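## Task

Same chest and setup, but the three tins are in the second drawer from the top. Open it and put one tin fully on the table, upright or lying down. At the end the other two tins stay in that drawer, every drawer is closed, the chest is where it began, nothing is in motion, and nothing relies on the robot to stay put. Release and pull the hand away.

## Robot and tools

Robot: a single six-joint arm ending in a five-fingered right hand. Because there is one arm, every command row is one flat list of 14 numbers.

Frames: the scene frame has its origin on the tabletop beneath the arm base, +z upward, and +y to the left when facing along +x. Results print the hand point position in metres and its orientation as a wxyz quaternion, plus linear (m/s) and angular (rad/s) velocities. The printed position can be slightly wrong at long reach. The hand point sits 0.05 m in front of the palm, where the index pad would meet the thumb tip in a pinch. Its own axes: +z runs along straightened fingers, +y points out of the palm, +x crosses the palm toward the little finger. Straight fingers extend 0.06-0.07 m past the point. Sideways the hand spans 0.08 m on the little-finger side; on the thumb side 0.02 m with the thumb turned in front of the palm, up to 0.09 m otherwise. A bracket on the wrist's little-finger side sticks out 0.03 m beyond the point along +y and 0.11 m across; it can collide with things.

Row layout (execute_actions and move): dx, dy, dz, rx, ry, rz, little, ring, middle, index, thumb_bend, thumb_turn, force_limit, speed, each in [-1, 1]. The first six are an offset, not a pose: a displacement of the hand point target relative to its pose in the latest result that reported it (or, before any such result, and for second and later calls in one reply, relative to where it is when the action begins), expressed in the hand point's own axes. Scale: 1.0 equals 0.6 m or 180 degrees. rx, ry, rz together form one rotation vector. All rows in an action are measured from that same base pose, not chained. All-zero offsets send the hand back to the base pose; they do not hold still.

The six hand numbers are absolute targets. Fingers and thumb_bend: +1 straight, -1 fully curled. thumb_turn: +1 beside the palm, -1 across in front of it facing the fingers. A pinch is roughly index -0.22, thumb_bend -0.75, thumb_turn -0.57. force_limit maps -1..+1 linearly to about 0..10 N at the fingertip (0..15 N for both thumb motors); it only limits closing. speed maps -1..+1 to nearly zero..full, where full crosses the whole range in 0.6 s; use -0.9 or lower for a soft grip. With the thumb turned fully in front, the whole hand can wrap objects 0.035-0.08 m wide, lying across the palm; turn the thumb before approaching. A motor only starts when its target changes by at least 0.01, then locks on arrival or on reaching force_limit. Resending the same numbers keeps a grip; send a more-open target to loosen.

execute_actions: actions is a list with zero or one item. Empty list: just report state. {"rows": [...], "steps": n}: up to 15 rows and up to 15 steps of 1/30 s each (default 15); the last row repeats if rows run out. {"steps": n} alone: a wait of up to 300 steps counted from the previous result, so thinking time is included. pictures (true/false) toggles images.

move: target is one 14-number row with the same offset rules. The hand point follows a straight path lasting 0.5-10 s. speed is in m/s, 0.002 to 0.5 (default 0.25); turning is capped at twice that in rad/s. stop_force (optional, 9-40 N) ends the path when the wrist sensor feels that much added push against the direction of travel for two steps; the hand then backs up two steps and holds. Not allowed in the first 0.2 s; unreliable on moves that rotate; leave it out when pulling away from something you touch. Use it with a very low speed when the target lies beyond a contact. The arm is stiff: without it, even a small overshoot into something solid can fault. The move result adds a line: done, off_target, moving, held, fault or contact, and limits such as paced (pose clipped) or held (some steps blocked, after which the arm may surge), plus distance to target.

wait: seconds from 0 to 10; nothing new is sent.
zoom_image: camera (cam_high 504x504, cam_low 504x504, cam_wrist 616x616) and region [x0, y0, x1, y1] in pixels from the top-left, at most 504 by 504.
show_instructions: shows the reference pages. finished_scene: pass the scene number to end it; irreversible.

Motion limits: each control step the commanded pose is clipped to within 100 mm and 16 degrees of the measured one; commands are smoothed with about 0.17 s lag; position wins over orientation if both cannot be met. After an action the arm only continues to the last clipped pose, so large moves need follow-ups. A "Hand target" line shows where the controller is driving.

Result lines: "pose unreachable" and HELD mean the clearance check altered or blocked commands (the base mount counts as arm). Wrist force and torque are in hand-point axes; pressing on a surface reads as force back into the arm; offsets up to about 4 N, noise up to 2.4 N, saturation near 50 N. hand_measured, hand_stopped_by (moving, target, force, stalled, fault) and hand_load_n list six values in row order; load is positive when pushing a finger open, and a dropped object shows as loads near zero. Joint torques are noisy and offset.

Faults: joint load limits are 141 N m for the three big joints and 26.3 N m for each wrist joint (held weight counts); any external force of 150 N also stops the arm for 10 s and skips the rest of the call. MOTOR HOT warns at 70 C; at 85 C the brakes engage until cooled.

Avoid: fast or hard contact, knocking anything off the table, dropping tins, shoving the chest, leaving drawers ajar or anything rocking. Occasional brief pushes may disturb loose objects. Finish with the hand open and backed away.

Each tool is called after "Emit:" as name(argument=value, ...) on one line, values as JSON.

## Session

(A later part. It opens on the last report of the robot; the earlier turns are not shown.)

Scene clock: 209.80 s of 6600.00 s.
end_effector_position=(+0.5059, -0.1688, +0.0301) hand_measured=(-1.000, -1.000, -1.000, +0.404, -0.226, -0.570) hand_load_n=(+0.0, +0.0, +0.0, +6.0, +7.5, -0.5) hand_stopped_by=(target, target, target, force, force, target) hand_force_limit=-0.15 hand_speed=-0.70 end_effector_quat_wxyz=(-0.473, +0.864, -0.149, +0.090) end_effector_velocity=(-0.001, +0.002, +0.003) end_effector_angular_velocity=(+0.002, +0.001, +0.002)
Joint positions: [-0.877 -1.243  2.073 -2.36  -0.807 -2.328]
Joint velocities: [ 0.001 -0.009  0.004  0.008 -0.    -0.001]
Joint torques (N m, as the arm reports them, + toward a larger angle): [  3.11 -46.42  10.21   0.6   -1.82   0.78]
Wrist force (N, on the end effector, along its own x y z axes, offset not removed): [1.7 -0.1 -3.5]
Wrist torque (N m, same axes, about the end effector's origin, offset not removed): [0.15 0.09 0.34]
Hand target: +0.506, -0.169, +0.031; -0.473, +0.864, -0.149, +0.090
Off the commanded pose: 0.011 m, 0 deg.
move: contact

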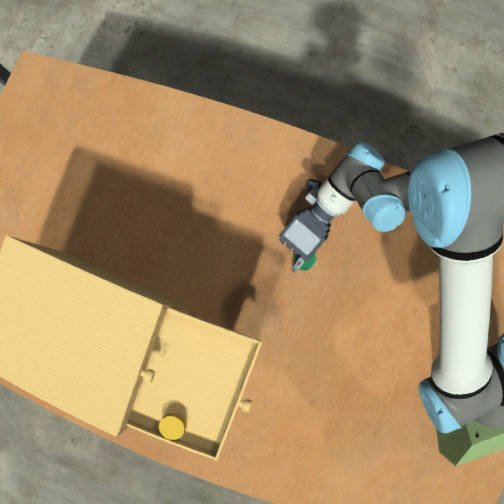

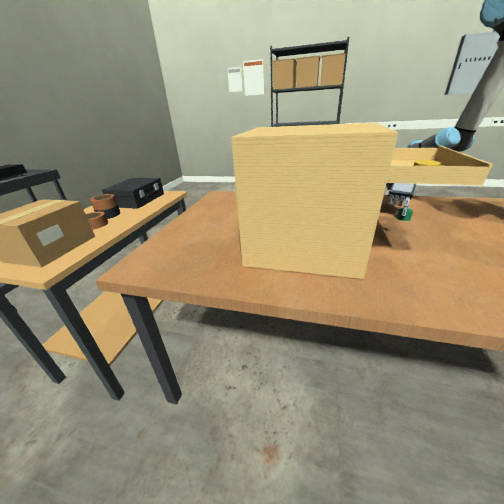

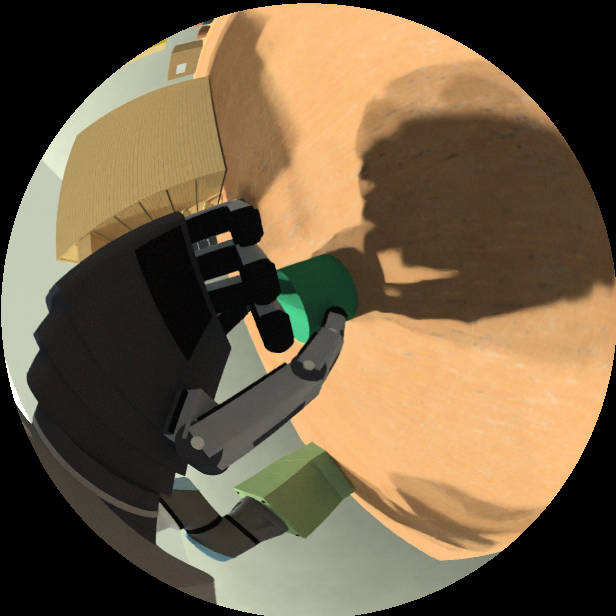

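Emit:
execute_actions(actions=[{"rows":[[0,0,0,0,0,0,-1,-1,-1,0.62,-0.05,-0.57,-0.15,-0.3]],"steps":15}], pictures=false)

Emit:
move(target=[0,-0.0979,-0.0636,0,0,0,-1,-1,-1,0.62,-0.05,-0.57,-0.15,-0.3], speed=0.08)

Emit:
move(target=[-0.1855,-0.4352,0.0578,0.0512,0.0242,-0.542,-1,-1,-1,-0.22,-0.75,-0.57,-0.4,0.3], speed=0.35)

Scene clock: 215.60 s of 6600.00 s.
end_effector_position=(+0.5060, -0.1687, +0.0301) hand_measured=(-1.000, -1.000, -1.000, +0.620, -0.050, -0.570) hand_load_n=(+0.0, +0.0, +0.0, +0.0, +0.0, +0.0) hand_stopped_by=(target, target, target, target, target, target) hand_force_limit=-0.15 hand_speed=-0.30 end_effector_quat_wxyz=(-0.473, +0.864, -0.149, +0.090) end_effector_velocity=(+0.000, +0.000, +0.000) end_effector_angular_velocity=(-0.000, -0.001, +0.001)
Joint positions: [-0.877 -1.244  2.073 -2.36  -0.807 -2.328]
Joint velocities: [ 0.001  0.    -0.    -0.001  0.    -0.   ]
Joint torques (N m, as the arm reports them, + toward a larger angle): [  7.44 -25.47 -20.31  -3.55   2.5   -1.7 ]
Wrist force (N, on the end effector, along its own x y z axes, offset not removed): [3.3 0.3 3.8]
Wrist torque (N m, same axes, about the end effector's origin, offset not removed): [-0.18 -0.26 0.37]
Hand target: +0.506, -0.169, +0.030; -0.473, +0.864, -0.149, +0.090
Off the commanded pose: 0.000 m, 0 deg.
Steps of this call (steps 1 to 90: nothing new was sent; then 2.30 s passed at rest; steps 91 to 105: all 15 steps of this action). Readings (end_effector_position | what the end effector reports):
91: (+0.5059, -0.1687, +0.0306) | hand_measured=(-1.000, -1.000, -1.000, +0.404, -0.226, -0.570) hand_load_n=(+0.0, +0.0, +0.0, +6.0, +7.5, -1.0) hand_stopped_by=(target, target, target, moving, moving, target) hand_force_limit=-0.15 hand_speed=-0.30
92: (+0.5058, -0.1687, +0.0306) | hand_measured=(-1.000, -1.000, -1.000, +0.404, -0.226, -0.570) hand_load_n=(+0.0, +0.0, +0.0, +6.0, +7.5, -1.0) hand_stopped_by=(target, target, target, moving, moving, target) hand_force_limit=-0.15 hand_speed=-0.30
94: (+0.5058, -0.1686, +0.0305) | hand_measured=(-1.000, -1.000, -1.000, +0.438, -0.208, -0.570) hand_load_n=(+0.0, +0.0, +0.0, +0.0, +0.0, +0.0) hand_stopped_by=(target, target, target, moving, moving, target) hand_force_limit=-0.15 hand_speed=-0.30
98: (+0.5059, -0.1687, +0.0303) | hand_measured=(-1.000, -1.000, -1.000, +0.594, -0.110, -0.570) hand_load_n=(+0.0, +0.0, +0.0, +0.0, +0.0, +0.0) hand_stopped_by=(target, target, target, moving, moving, target) hand_force_limit=-0.15 hand_speed=-0.30
105: the state above

Scene clock: 217.20 s of 6600.00 s.
end_effector_position=(+0.5047, -0.1689, +0.0999) hand_measured=(-1.000, -1.000, -1.000, +0.620, -0.050, -0.570) hand_load_n=(+0.0, +0.0, +0.0, +0.0, +0.0, +0.0) hand_stopped_by=(target, target, target, target, target, target) hand_force_limit=-0.15 hand_speed=-0.30 end_effector_quat_wxyz=(-0.473, +0.864, -0.149, +0.090) end_effector_velocity=(-0.000, -0.000, +0.002) end_effector_angular_velocity=(+0.000, +0.001, -0.001)
Joint positions: [-0.867 -1.423  2.114 -2.229 -0.807 -2.314]
Joint velocities: [-0.001 -0.006  0.001  0.005  0.     0.   ]
Joint torques (N m, as the arm reports them, + toward a larger angle): [ 23.34 -45.     6.31   0.39   3.49   1.  ]
Wrist force (N, on the end effector, along its own x y z axes, offset not removed): [1.3 2.7 0.7]
Wrist torque (N m, same axes, about the end effector's origin, offset not removed): [0.18 0.04 0.42]
Hand target: +0.505, -0.169, +0.100; -0.473, +0.864, -0.149, +0.090
Off the commanded pose: 0.000 m, 0 deg.
move: done

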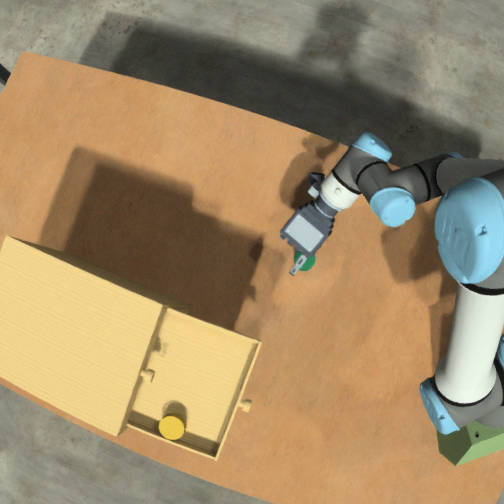

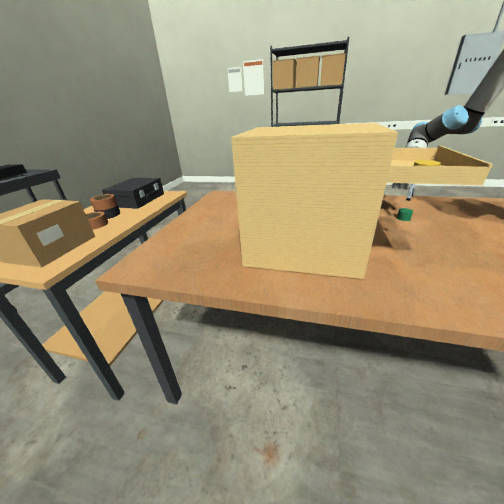

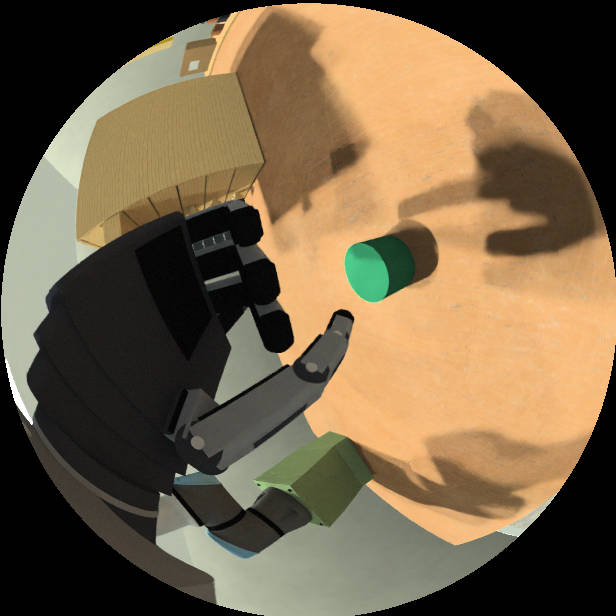

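Scene clock: 220.23 s of 6600.00 s.
end_effector_position=(+0.4552, +0.0295, +0.2995) hand_measured=(-1.000, -1.000, -1.000, -0.220, -0.748, -0.570) hand_load_n=(+0.0, +0.0, +0.0, +1.5, +1.5, +0.0) hand_stopped_by=(target, target, target, target, target, target) hand_force_limit=-0.40 hand_speed=0.30 end_effector_quat_wxyz=(-0.299, +0.642, +0.541, +0.454) end_effector_velocity=(-0.001, +0.000, +0.002) end_effector_angular_velocity=(-0.001, -0.012, +0.006)
Joint positions: [-0.733 -2.126  2.636 -1.983 -0.731 -3.974]
Joint velocities: [-0.004 -0.007 -0.     0.015  0.001 -0.022]
Joint torques (N m, as the arm reports them, + toward a larger angle): [ -4.52 -22.63  -5.8    0.63   3.53  -1.96]
Wrist force (N, on the end effector, along its own x y z axes, offset not removed): [0.6 1.3 -1.2]
Wrist torque (N m, same axes, about the end effector's origin, offset not removed): [0.32 0.24 0.38]
Hand target: +0.455, +0.030, +0.300; -0.298, +0.641, +0.542, +0.454
Off the commanded pose: 0.000 m, 0 deg.
move: done

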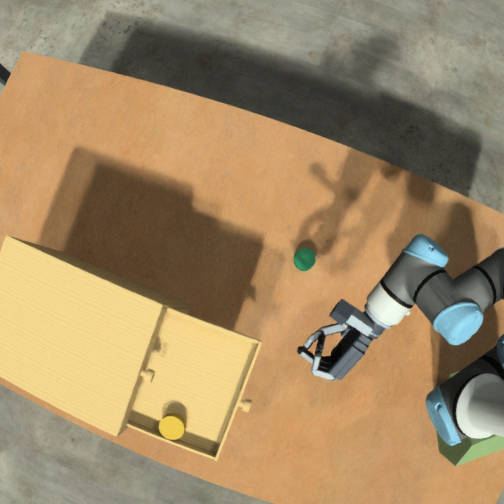

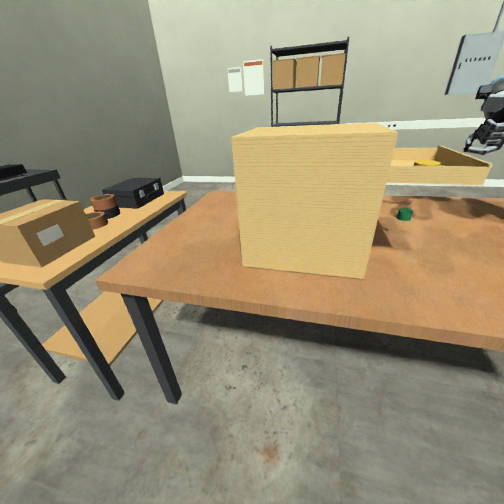

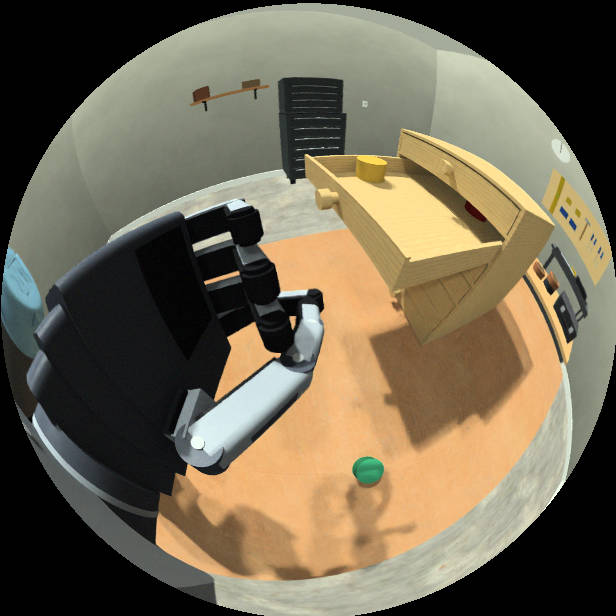

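Emit:
move(target=[0.107,-0.0304,0.2228,0,0,0,-1,-1,-1,-0.22,-0.75,-0.57,-0.4,0.3], speed=0.2)

Emit:
zoom_image(camera="cam_high", region=[200, 350, 320, 470])

Emit:
zoom_image(camera="cam_wrist", region=[220, 200, 440, 420])

Scene clock: 224.27 s of 6600.00 s.
end_effector_position=(+0.4724, +0.1778, +0.3009) hand_measured=(-1.000, -1.000, -1.000, -0.220, -0.748, -0.570) hand_load_n=(+0.0, +0.0, +0.0, +1.5, +1.5, +0.0) hand_stopped_by=(target, target, target, target, target, target) hand_force_limit=-0.40 hand_speed=0.30 end_effector_quat_wxyz=(-0.299, +0.641, +0.542, +0.453) end_effector_velocity=(-0.000, +0.001, -0.001) end_effector_angular_velocity=(-0.006, -0.001, -0.013)
Joint positions: [-0.173 -1.473  2.699 -3.267 -0.842 -3.189]
Joint velocities: [ 0.009  0.02   0.005 -0.048 -0.01   0.024]
Joint torques (N m, as the arm reports them, + toward a larger angle): [24.79 -8.13 14.51 -4.67 -1.51  1.75]
Wrist force (N, on the end effector, along its own x y z axes, offset not removed): [0.6 1.8 -2.6]
Wrist torque (N m, same axes, about the end effector's origin, offset not removed): [0.43 0.40 0.41]
Hand target: +0.472, +0.178, +0.301; -0.299, +0.642, +0.542, +0.454
Off the commanded pose: 0.000 m, 0 deg.
move: done

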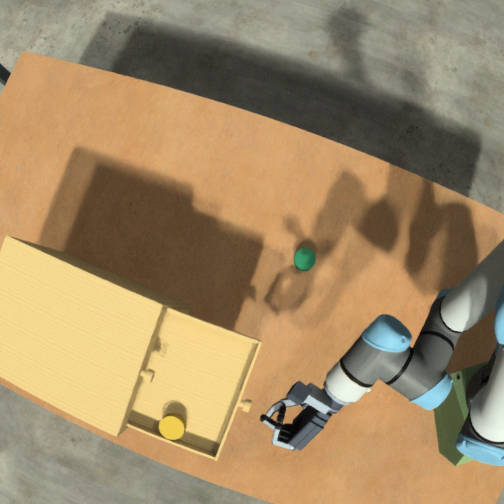

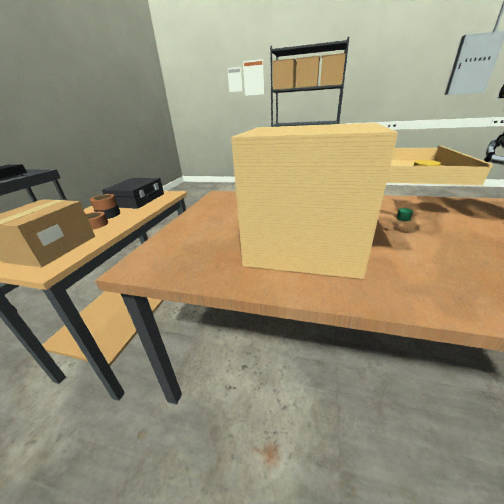

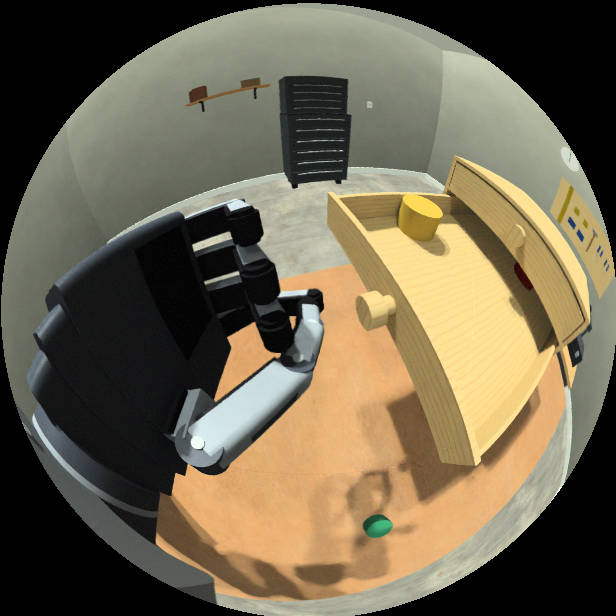

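Region (200, 350, 320, 470) of cam_high's 504x504 image, scaled by 4.200, with more detail than that image has.

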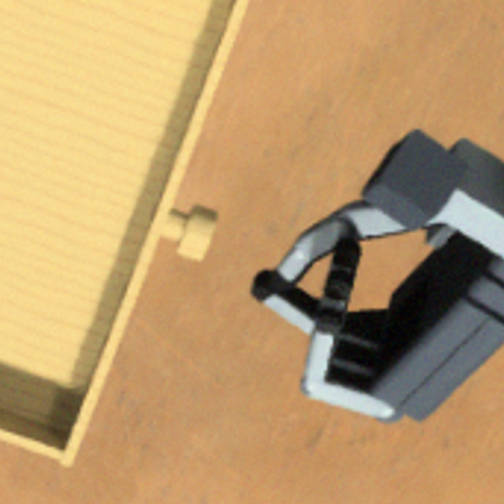

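Region (220, 200, 440, 420) of cam_wrist's 616x616 image, scaled by 2.291, with more detail than that image has.

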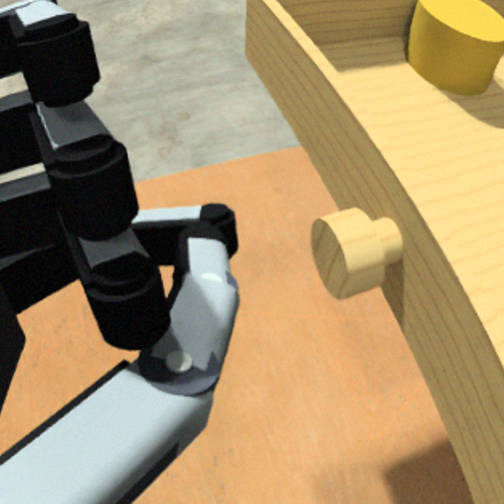

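Emit:
move(target=[-0.0092,0.0244,-0.0138,0,0,0,-1,-1,-1,-0.22,-0.75,-0.57,-0.4,0.3], speed=0.05)

Emit:
move(target=[-0.0014,0.2835,0.0729,0,0,0,-1,-1,-1,-0.22,-0.75,-0.57,-0.4,0.3], speed=0.045, stop_force=14)

Emit:
zoom_image(camera="cam_high", region=[110, 300, 250, 440])

Scene clock: 228.00 s of 6600.00 s.
end_effector_position=(+0.4842, +0.1650, +0.3008) hand_measured=(-1.000, -1.000, -1.000, -0.220, -0.748, -0.570) hand_load_n=(+0.0, +0.0, +0.0, +1.5, +1.5, +0.0) hand_stopped_by=(target, target, target, target, target, target) hand_force_limit=-0.40 hand_speed=0.30 end_effector_quat_wxyz=(-0.299, +0.641, +0.542, +0.454) end_effector_velocity=(+0.001, -0.002, -0.000) end_effector_angular_velocity=(+0.000, +0.002, +0.002)
Joint positions: [-0.206 -1.518  2.674 -3.171 -0.828 -3.229]
Joint velocities: [-0.006 -0.008 -0.004  0.02   0.002 -0.009]
Joint torques (N m, as the arm reports them, + toward a larger angle): [ -1.61 -30.49 -18.98  -0.69   3.98  -1.9 ]
Wrist force (N, on the end effector, along its own x y z axes, offset not removed): [-0.7 2.5 -0.6]
Wrist torque (N m, same axes, about the end effector's origin, offset not removed): [0.56 0.41 0.31]
Hand target: +0.484, +0.165, +0.301; -0.299, +0.641, +0.542, +0.454
Off the commanded pose: 0.000 m, 0 deg.
move: done

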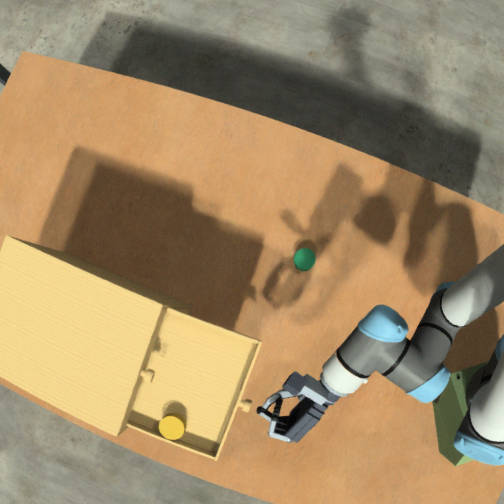

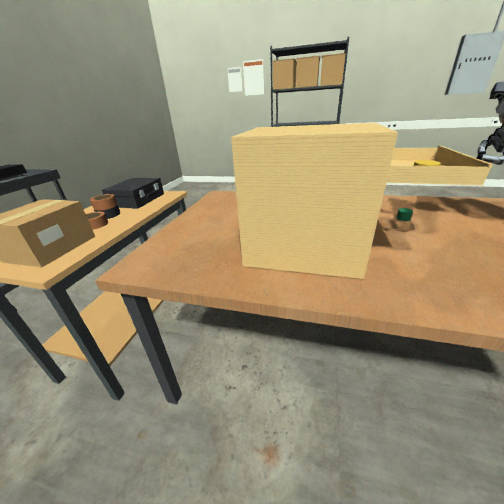

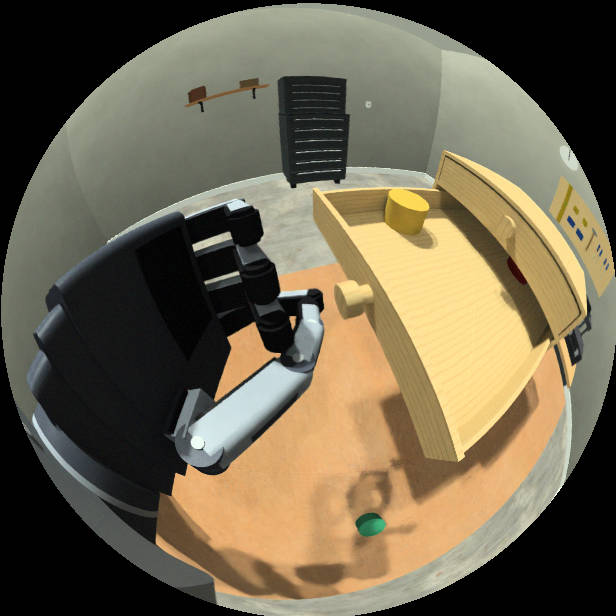

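Scene clock: 232.30 s of 6600.00 s.
end_effector_position=(+0.6596, +0.1630, +0.3006) hand_measured=(-1.000, -1.000, -1.000, -0.220, -0.748, -0.570) hand_load_n=(+0.0, +0.0, +0.0, +1.5, +1.5, +0.0) hand_stopped_by=(target, target, target, target, target, target) hand_force_limit=-0.40 hand_speed=0.30 end_effector_quat_wxyz=(-0.299, +0.641, +0.542, +0.454) end_effector_velocity=(+0.003, -0.000, -0.000) end_effector_angular_velocity=(-0.000, +0.000, -0.000)
Joint positions: [-0.116 -1.316  2.186 -2.955 -0.869 -3.122]
Joint velocities: [ 0.     0.003 -0.007  0.004 -0.001  0.001]
Joint torques (N m, as the arm reports them, + toward a larger angle): [ 28.95 -20.13 -23.86  -0.61  -1.56   1.55]
Wrist force (N, on the end effector, along its own x y z axes, offset not removed): [0.8 0.4 0.9]
Wrist torque (N m, same axes, about the end effector's origin, offset not removed): [0.13 0.29 0.23]
Hand target: +0.660, +0.163, +0.301; -0.299, +0.641, +0.542, +0.454
Off the commanded pose: 0.000 m, 0 deg.
move: done

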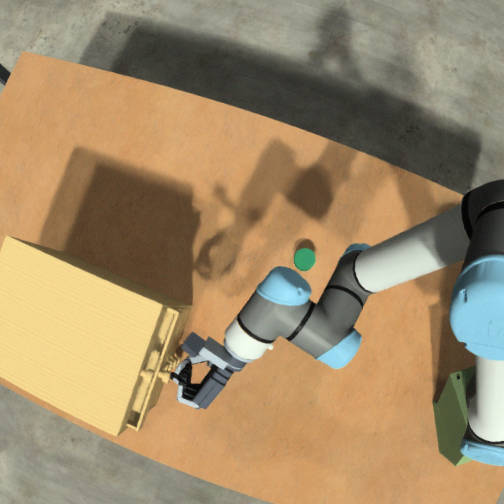

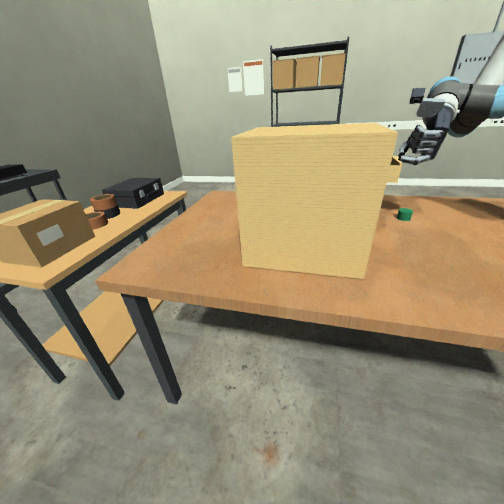

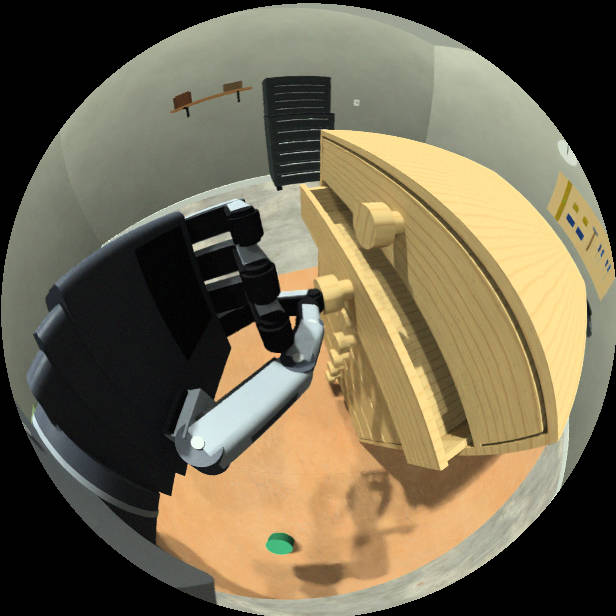

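Region (110, 300, 250, 440) of cam_high's 504x504 image, scaled by 3.600, with more detail than that image has.

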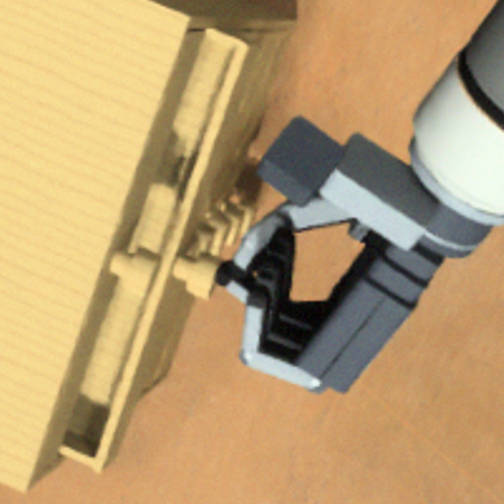

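Emit:
move(target=[0,0.0563,0.0151,0,0,0,-1,-1,-1,-0.22,-0.75,-0.57,-0.4,0.3], speed=0.012, stop_force=10)

Emit:
zoom_image(camera="cam_wrist", region=[240, 120, 560, 480])

Scene clock: 235.97 s of 6600.00 s.
end_effector_position=(+0.6840, +0.1632, +0.3005) hand_measured=(-1.000, -1.000, -1.000, -0.220, -0.748, -0.570) hand_load_n=(+0.0, +0.0, +0.0, +2.5, +1.0, +0.0) hand_stopped_by=(target, target, target, target, target, target) hand_force_limit=-0.40 hand_speed=0.30 end_effector_quat_wxyz=(-0.299, +0.641, +0.542, +0.453) end_effector_velocity=(-0.003, +0.000, +0.001) end_effector_angular_velocity=(-0.001, -0.004, +0.000)
Joint positions: [-0.108 -1.285  2.115 -2.922 -0.873 -3.113]
Joint velocities: [-0.    -0.005  0.011 -0.007  0.    -0.003]
Joint torques (N m, as the arm reports them, + toward a larger angle): [  1.1  -44.9   -2.55  -6.47  -2.23  -1.81]
Wrist force (N, on the end effector, along its own x y z axes, offset not removed): [6.8 -13.1 0.4]
Wrist torque (N m, same axes, about the end effector's origin, offset not removed): [0.15 0.08 0.35]
Hand target: +0.684, +0.163, +0.301; -0.299, +0.641, +0.542, +0.454
Off the commanded pose: 0.011 m, 0 deg.
move: contact

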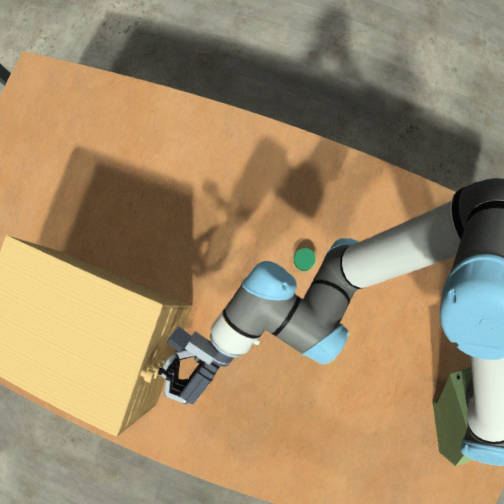

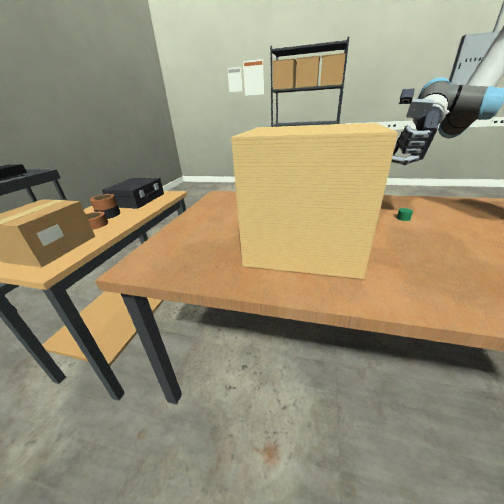

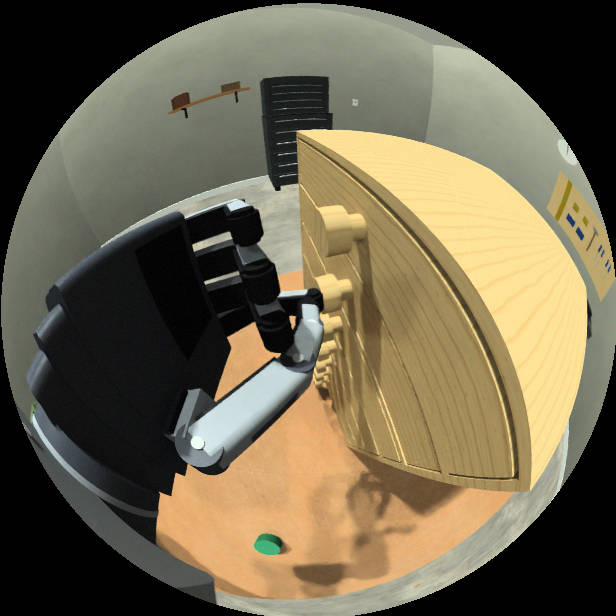

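Region (240, 120, 560, 480) of cam_wrist's 616x616 image, scaled by 1.400, with more detail than that image has.

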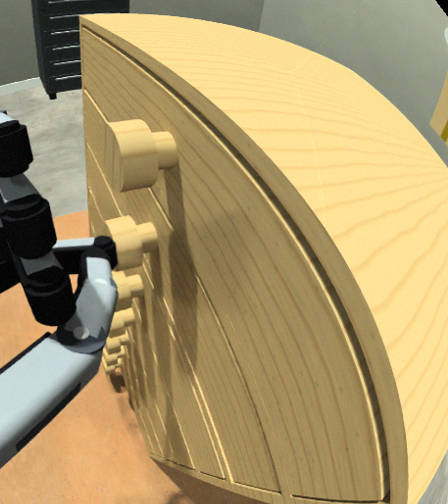

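The drawer has reached its stop. Backing away to check the result.

Emit:
move(target=[0,-0.19,-0.051,0,0,0,-1,-1,-1,-0.22,-0.75,-0.57,-0.4,0.3], speed=0.2)

Emit:
zoom_image(camera="cam_high", region=[0, 220, 280, 500])

Emit:
zoom_image(camera="cam_wrist", region=[320, 110, 616, 460])

Scene clock: 238.97 s of 6600.00 s.
end_effector_position=(+0.5662, +0.1633, +0.3007) hand_measured=(-1.000, -1.000, -1.000, -0.220, -0.748, -0.570) hand_load_n=(+0.0, +0.0, +0.0, +1.5, +1.5, +0.0) hand_stopped_by=(target, target, target, target, target, target) hand_force_limit=-0.40 hand_speed=0.30 end_effector_quat_wxyz=(-0.299, +0.641, +0.542, +0.453) end_effector_velocity=(-0.002, -0.001, +0.000) end_effector_angular_velocity=(-0.000, -0.001, -0.001)
Joint positions: [-0.155 -1.429  2.448 -3.074 -0.85  -3.168]
Joint velocities: [-0.003 -0.004  0.006 -0.002  0.001 -0.002]
Joint torques (N m, as the arm reports them, + toward a larger angle): [  0.37 -33.72   9.79  -4.5    3.74  -1.54]
Wrist force (N, on the end effector, along its own x y z axes, offset not removed): [2.2 1.3 -3.1]
Wrist torque (N m, same axes, about the end effector's origin, offset not removed): [0.31 0.08 0.45]
Hand target: +0.566, +0.163, +0.301; -0.299, +0.641, +0.542, +0.453
Off the commanded pose: 0.000 m, 0 deg.
move: done

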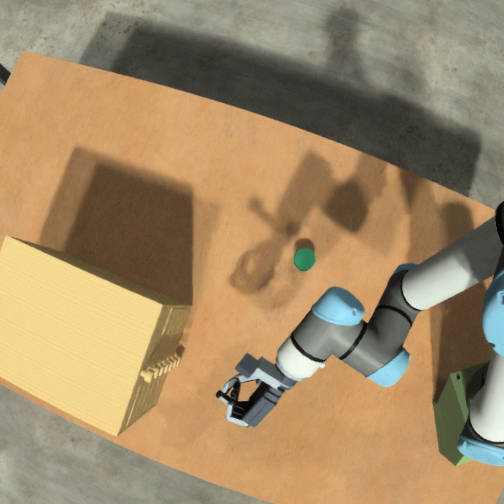

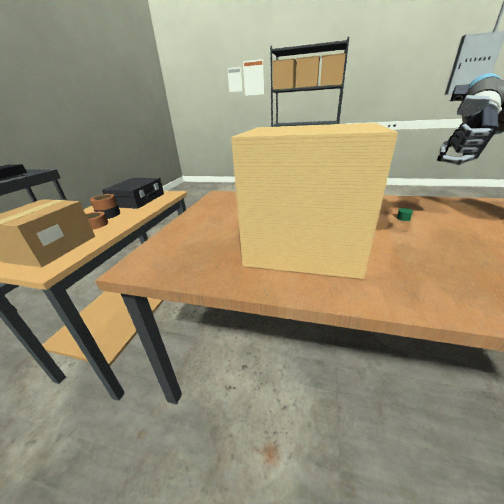

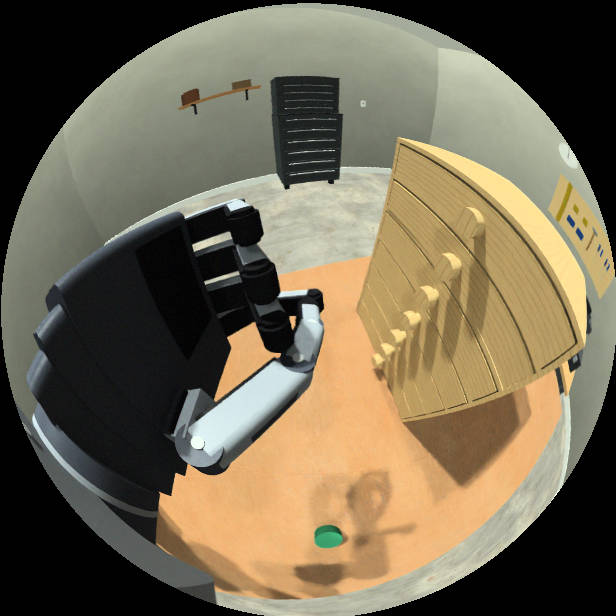

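Region (0, 220, 280, 500) of cam_high's 504x504 image, scaled by 1.800, with more detail than that image has.

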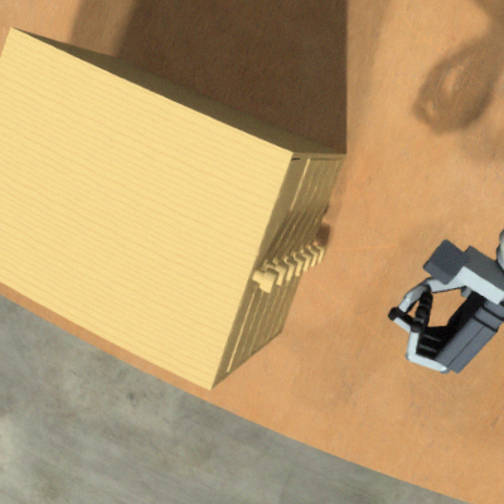

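Region (320, 110, 616, 460) of cam_wrist's 616x616 image, scaled by 1.440, with more detail than that image has; it fills the left 426 columns of this view, and the rest is white.

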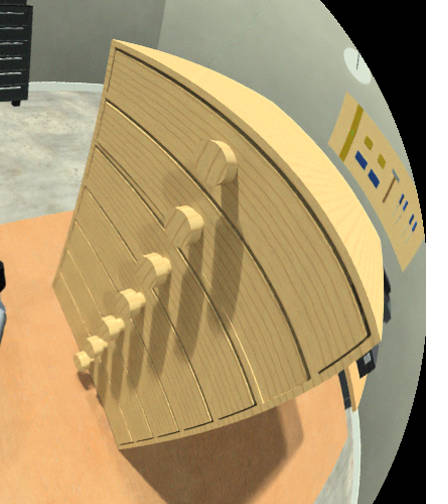

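Emit:
finished_scene(scene=2)

The scene is finished: the task was done.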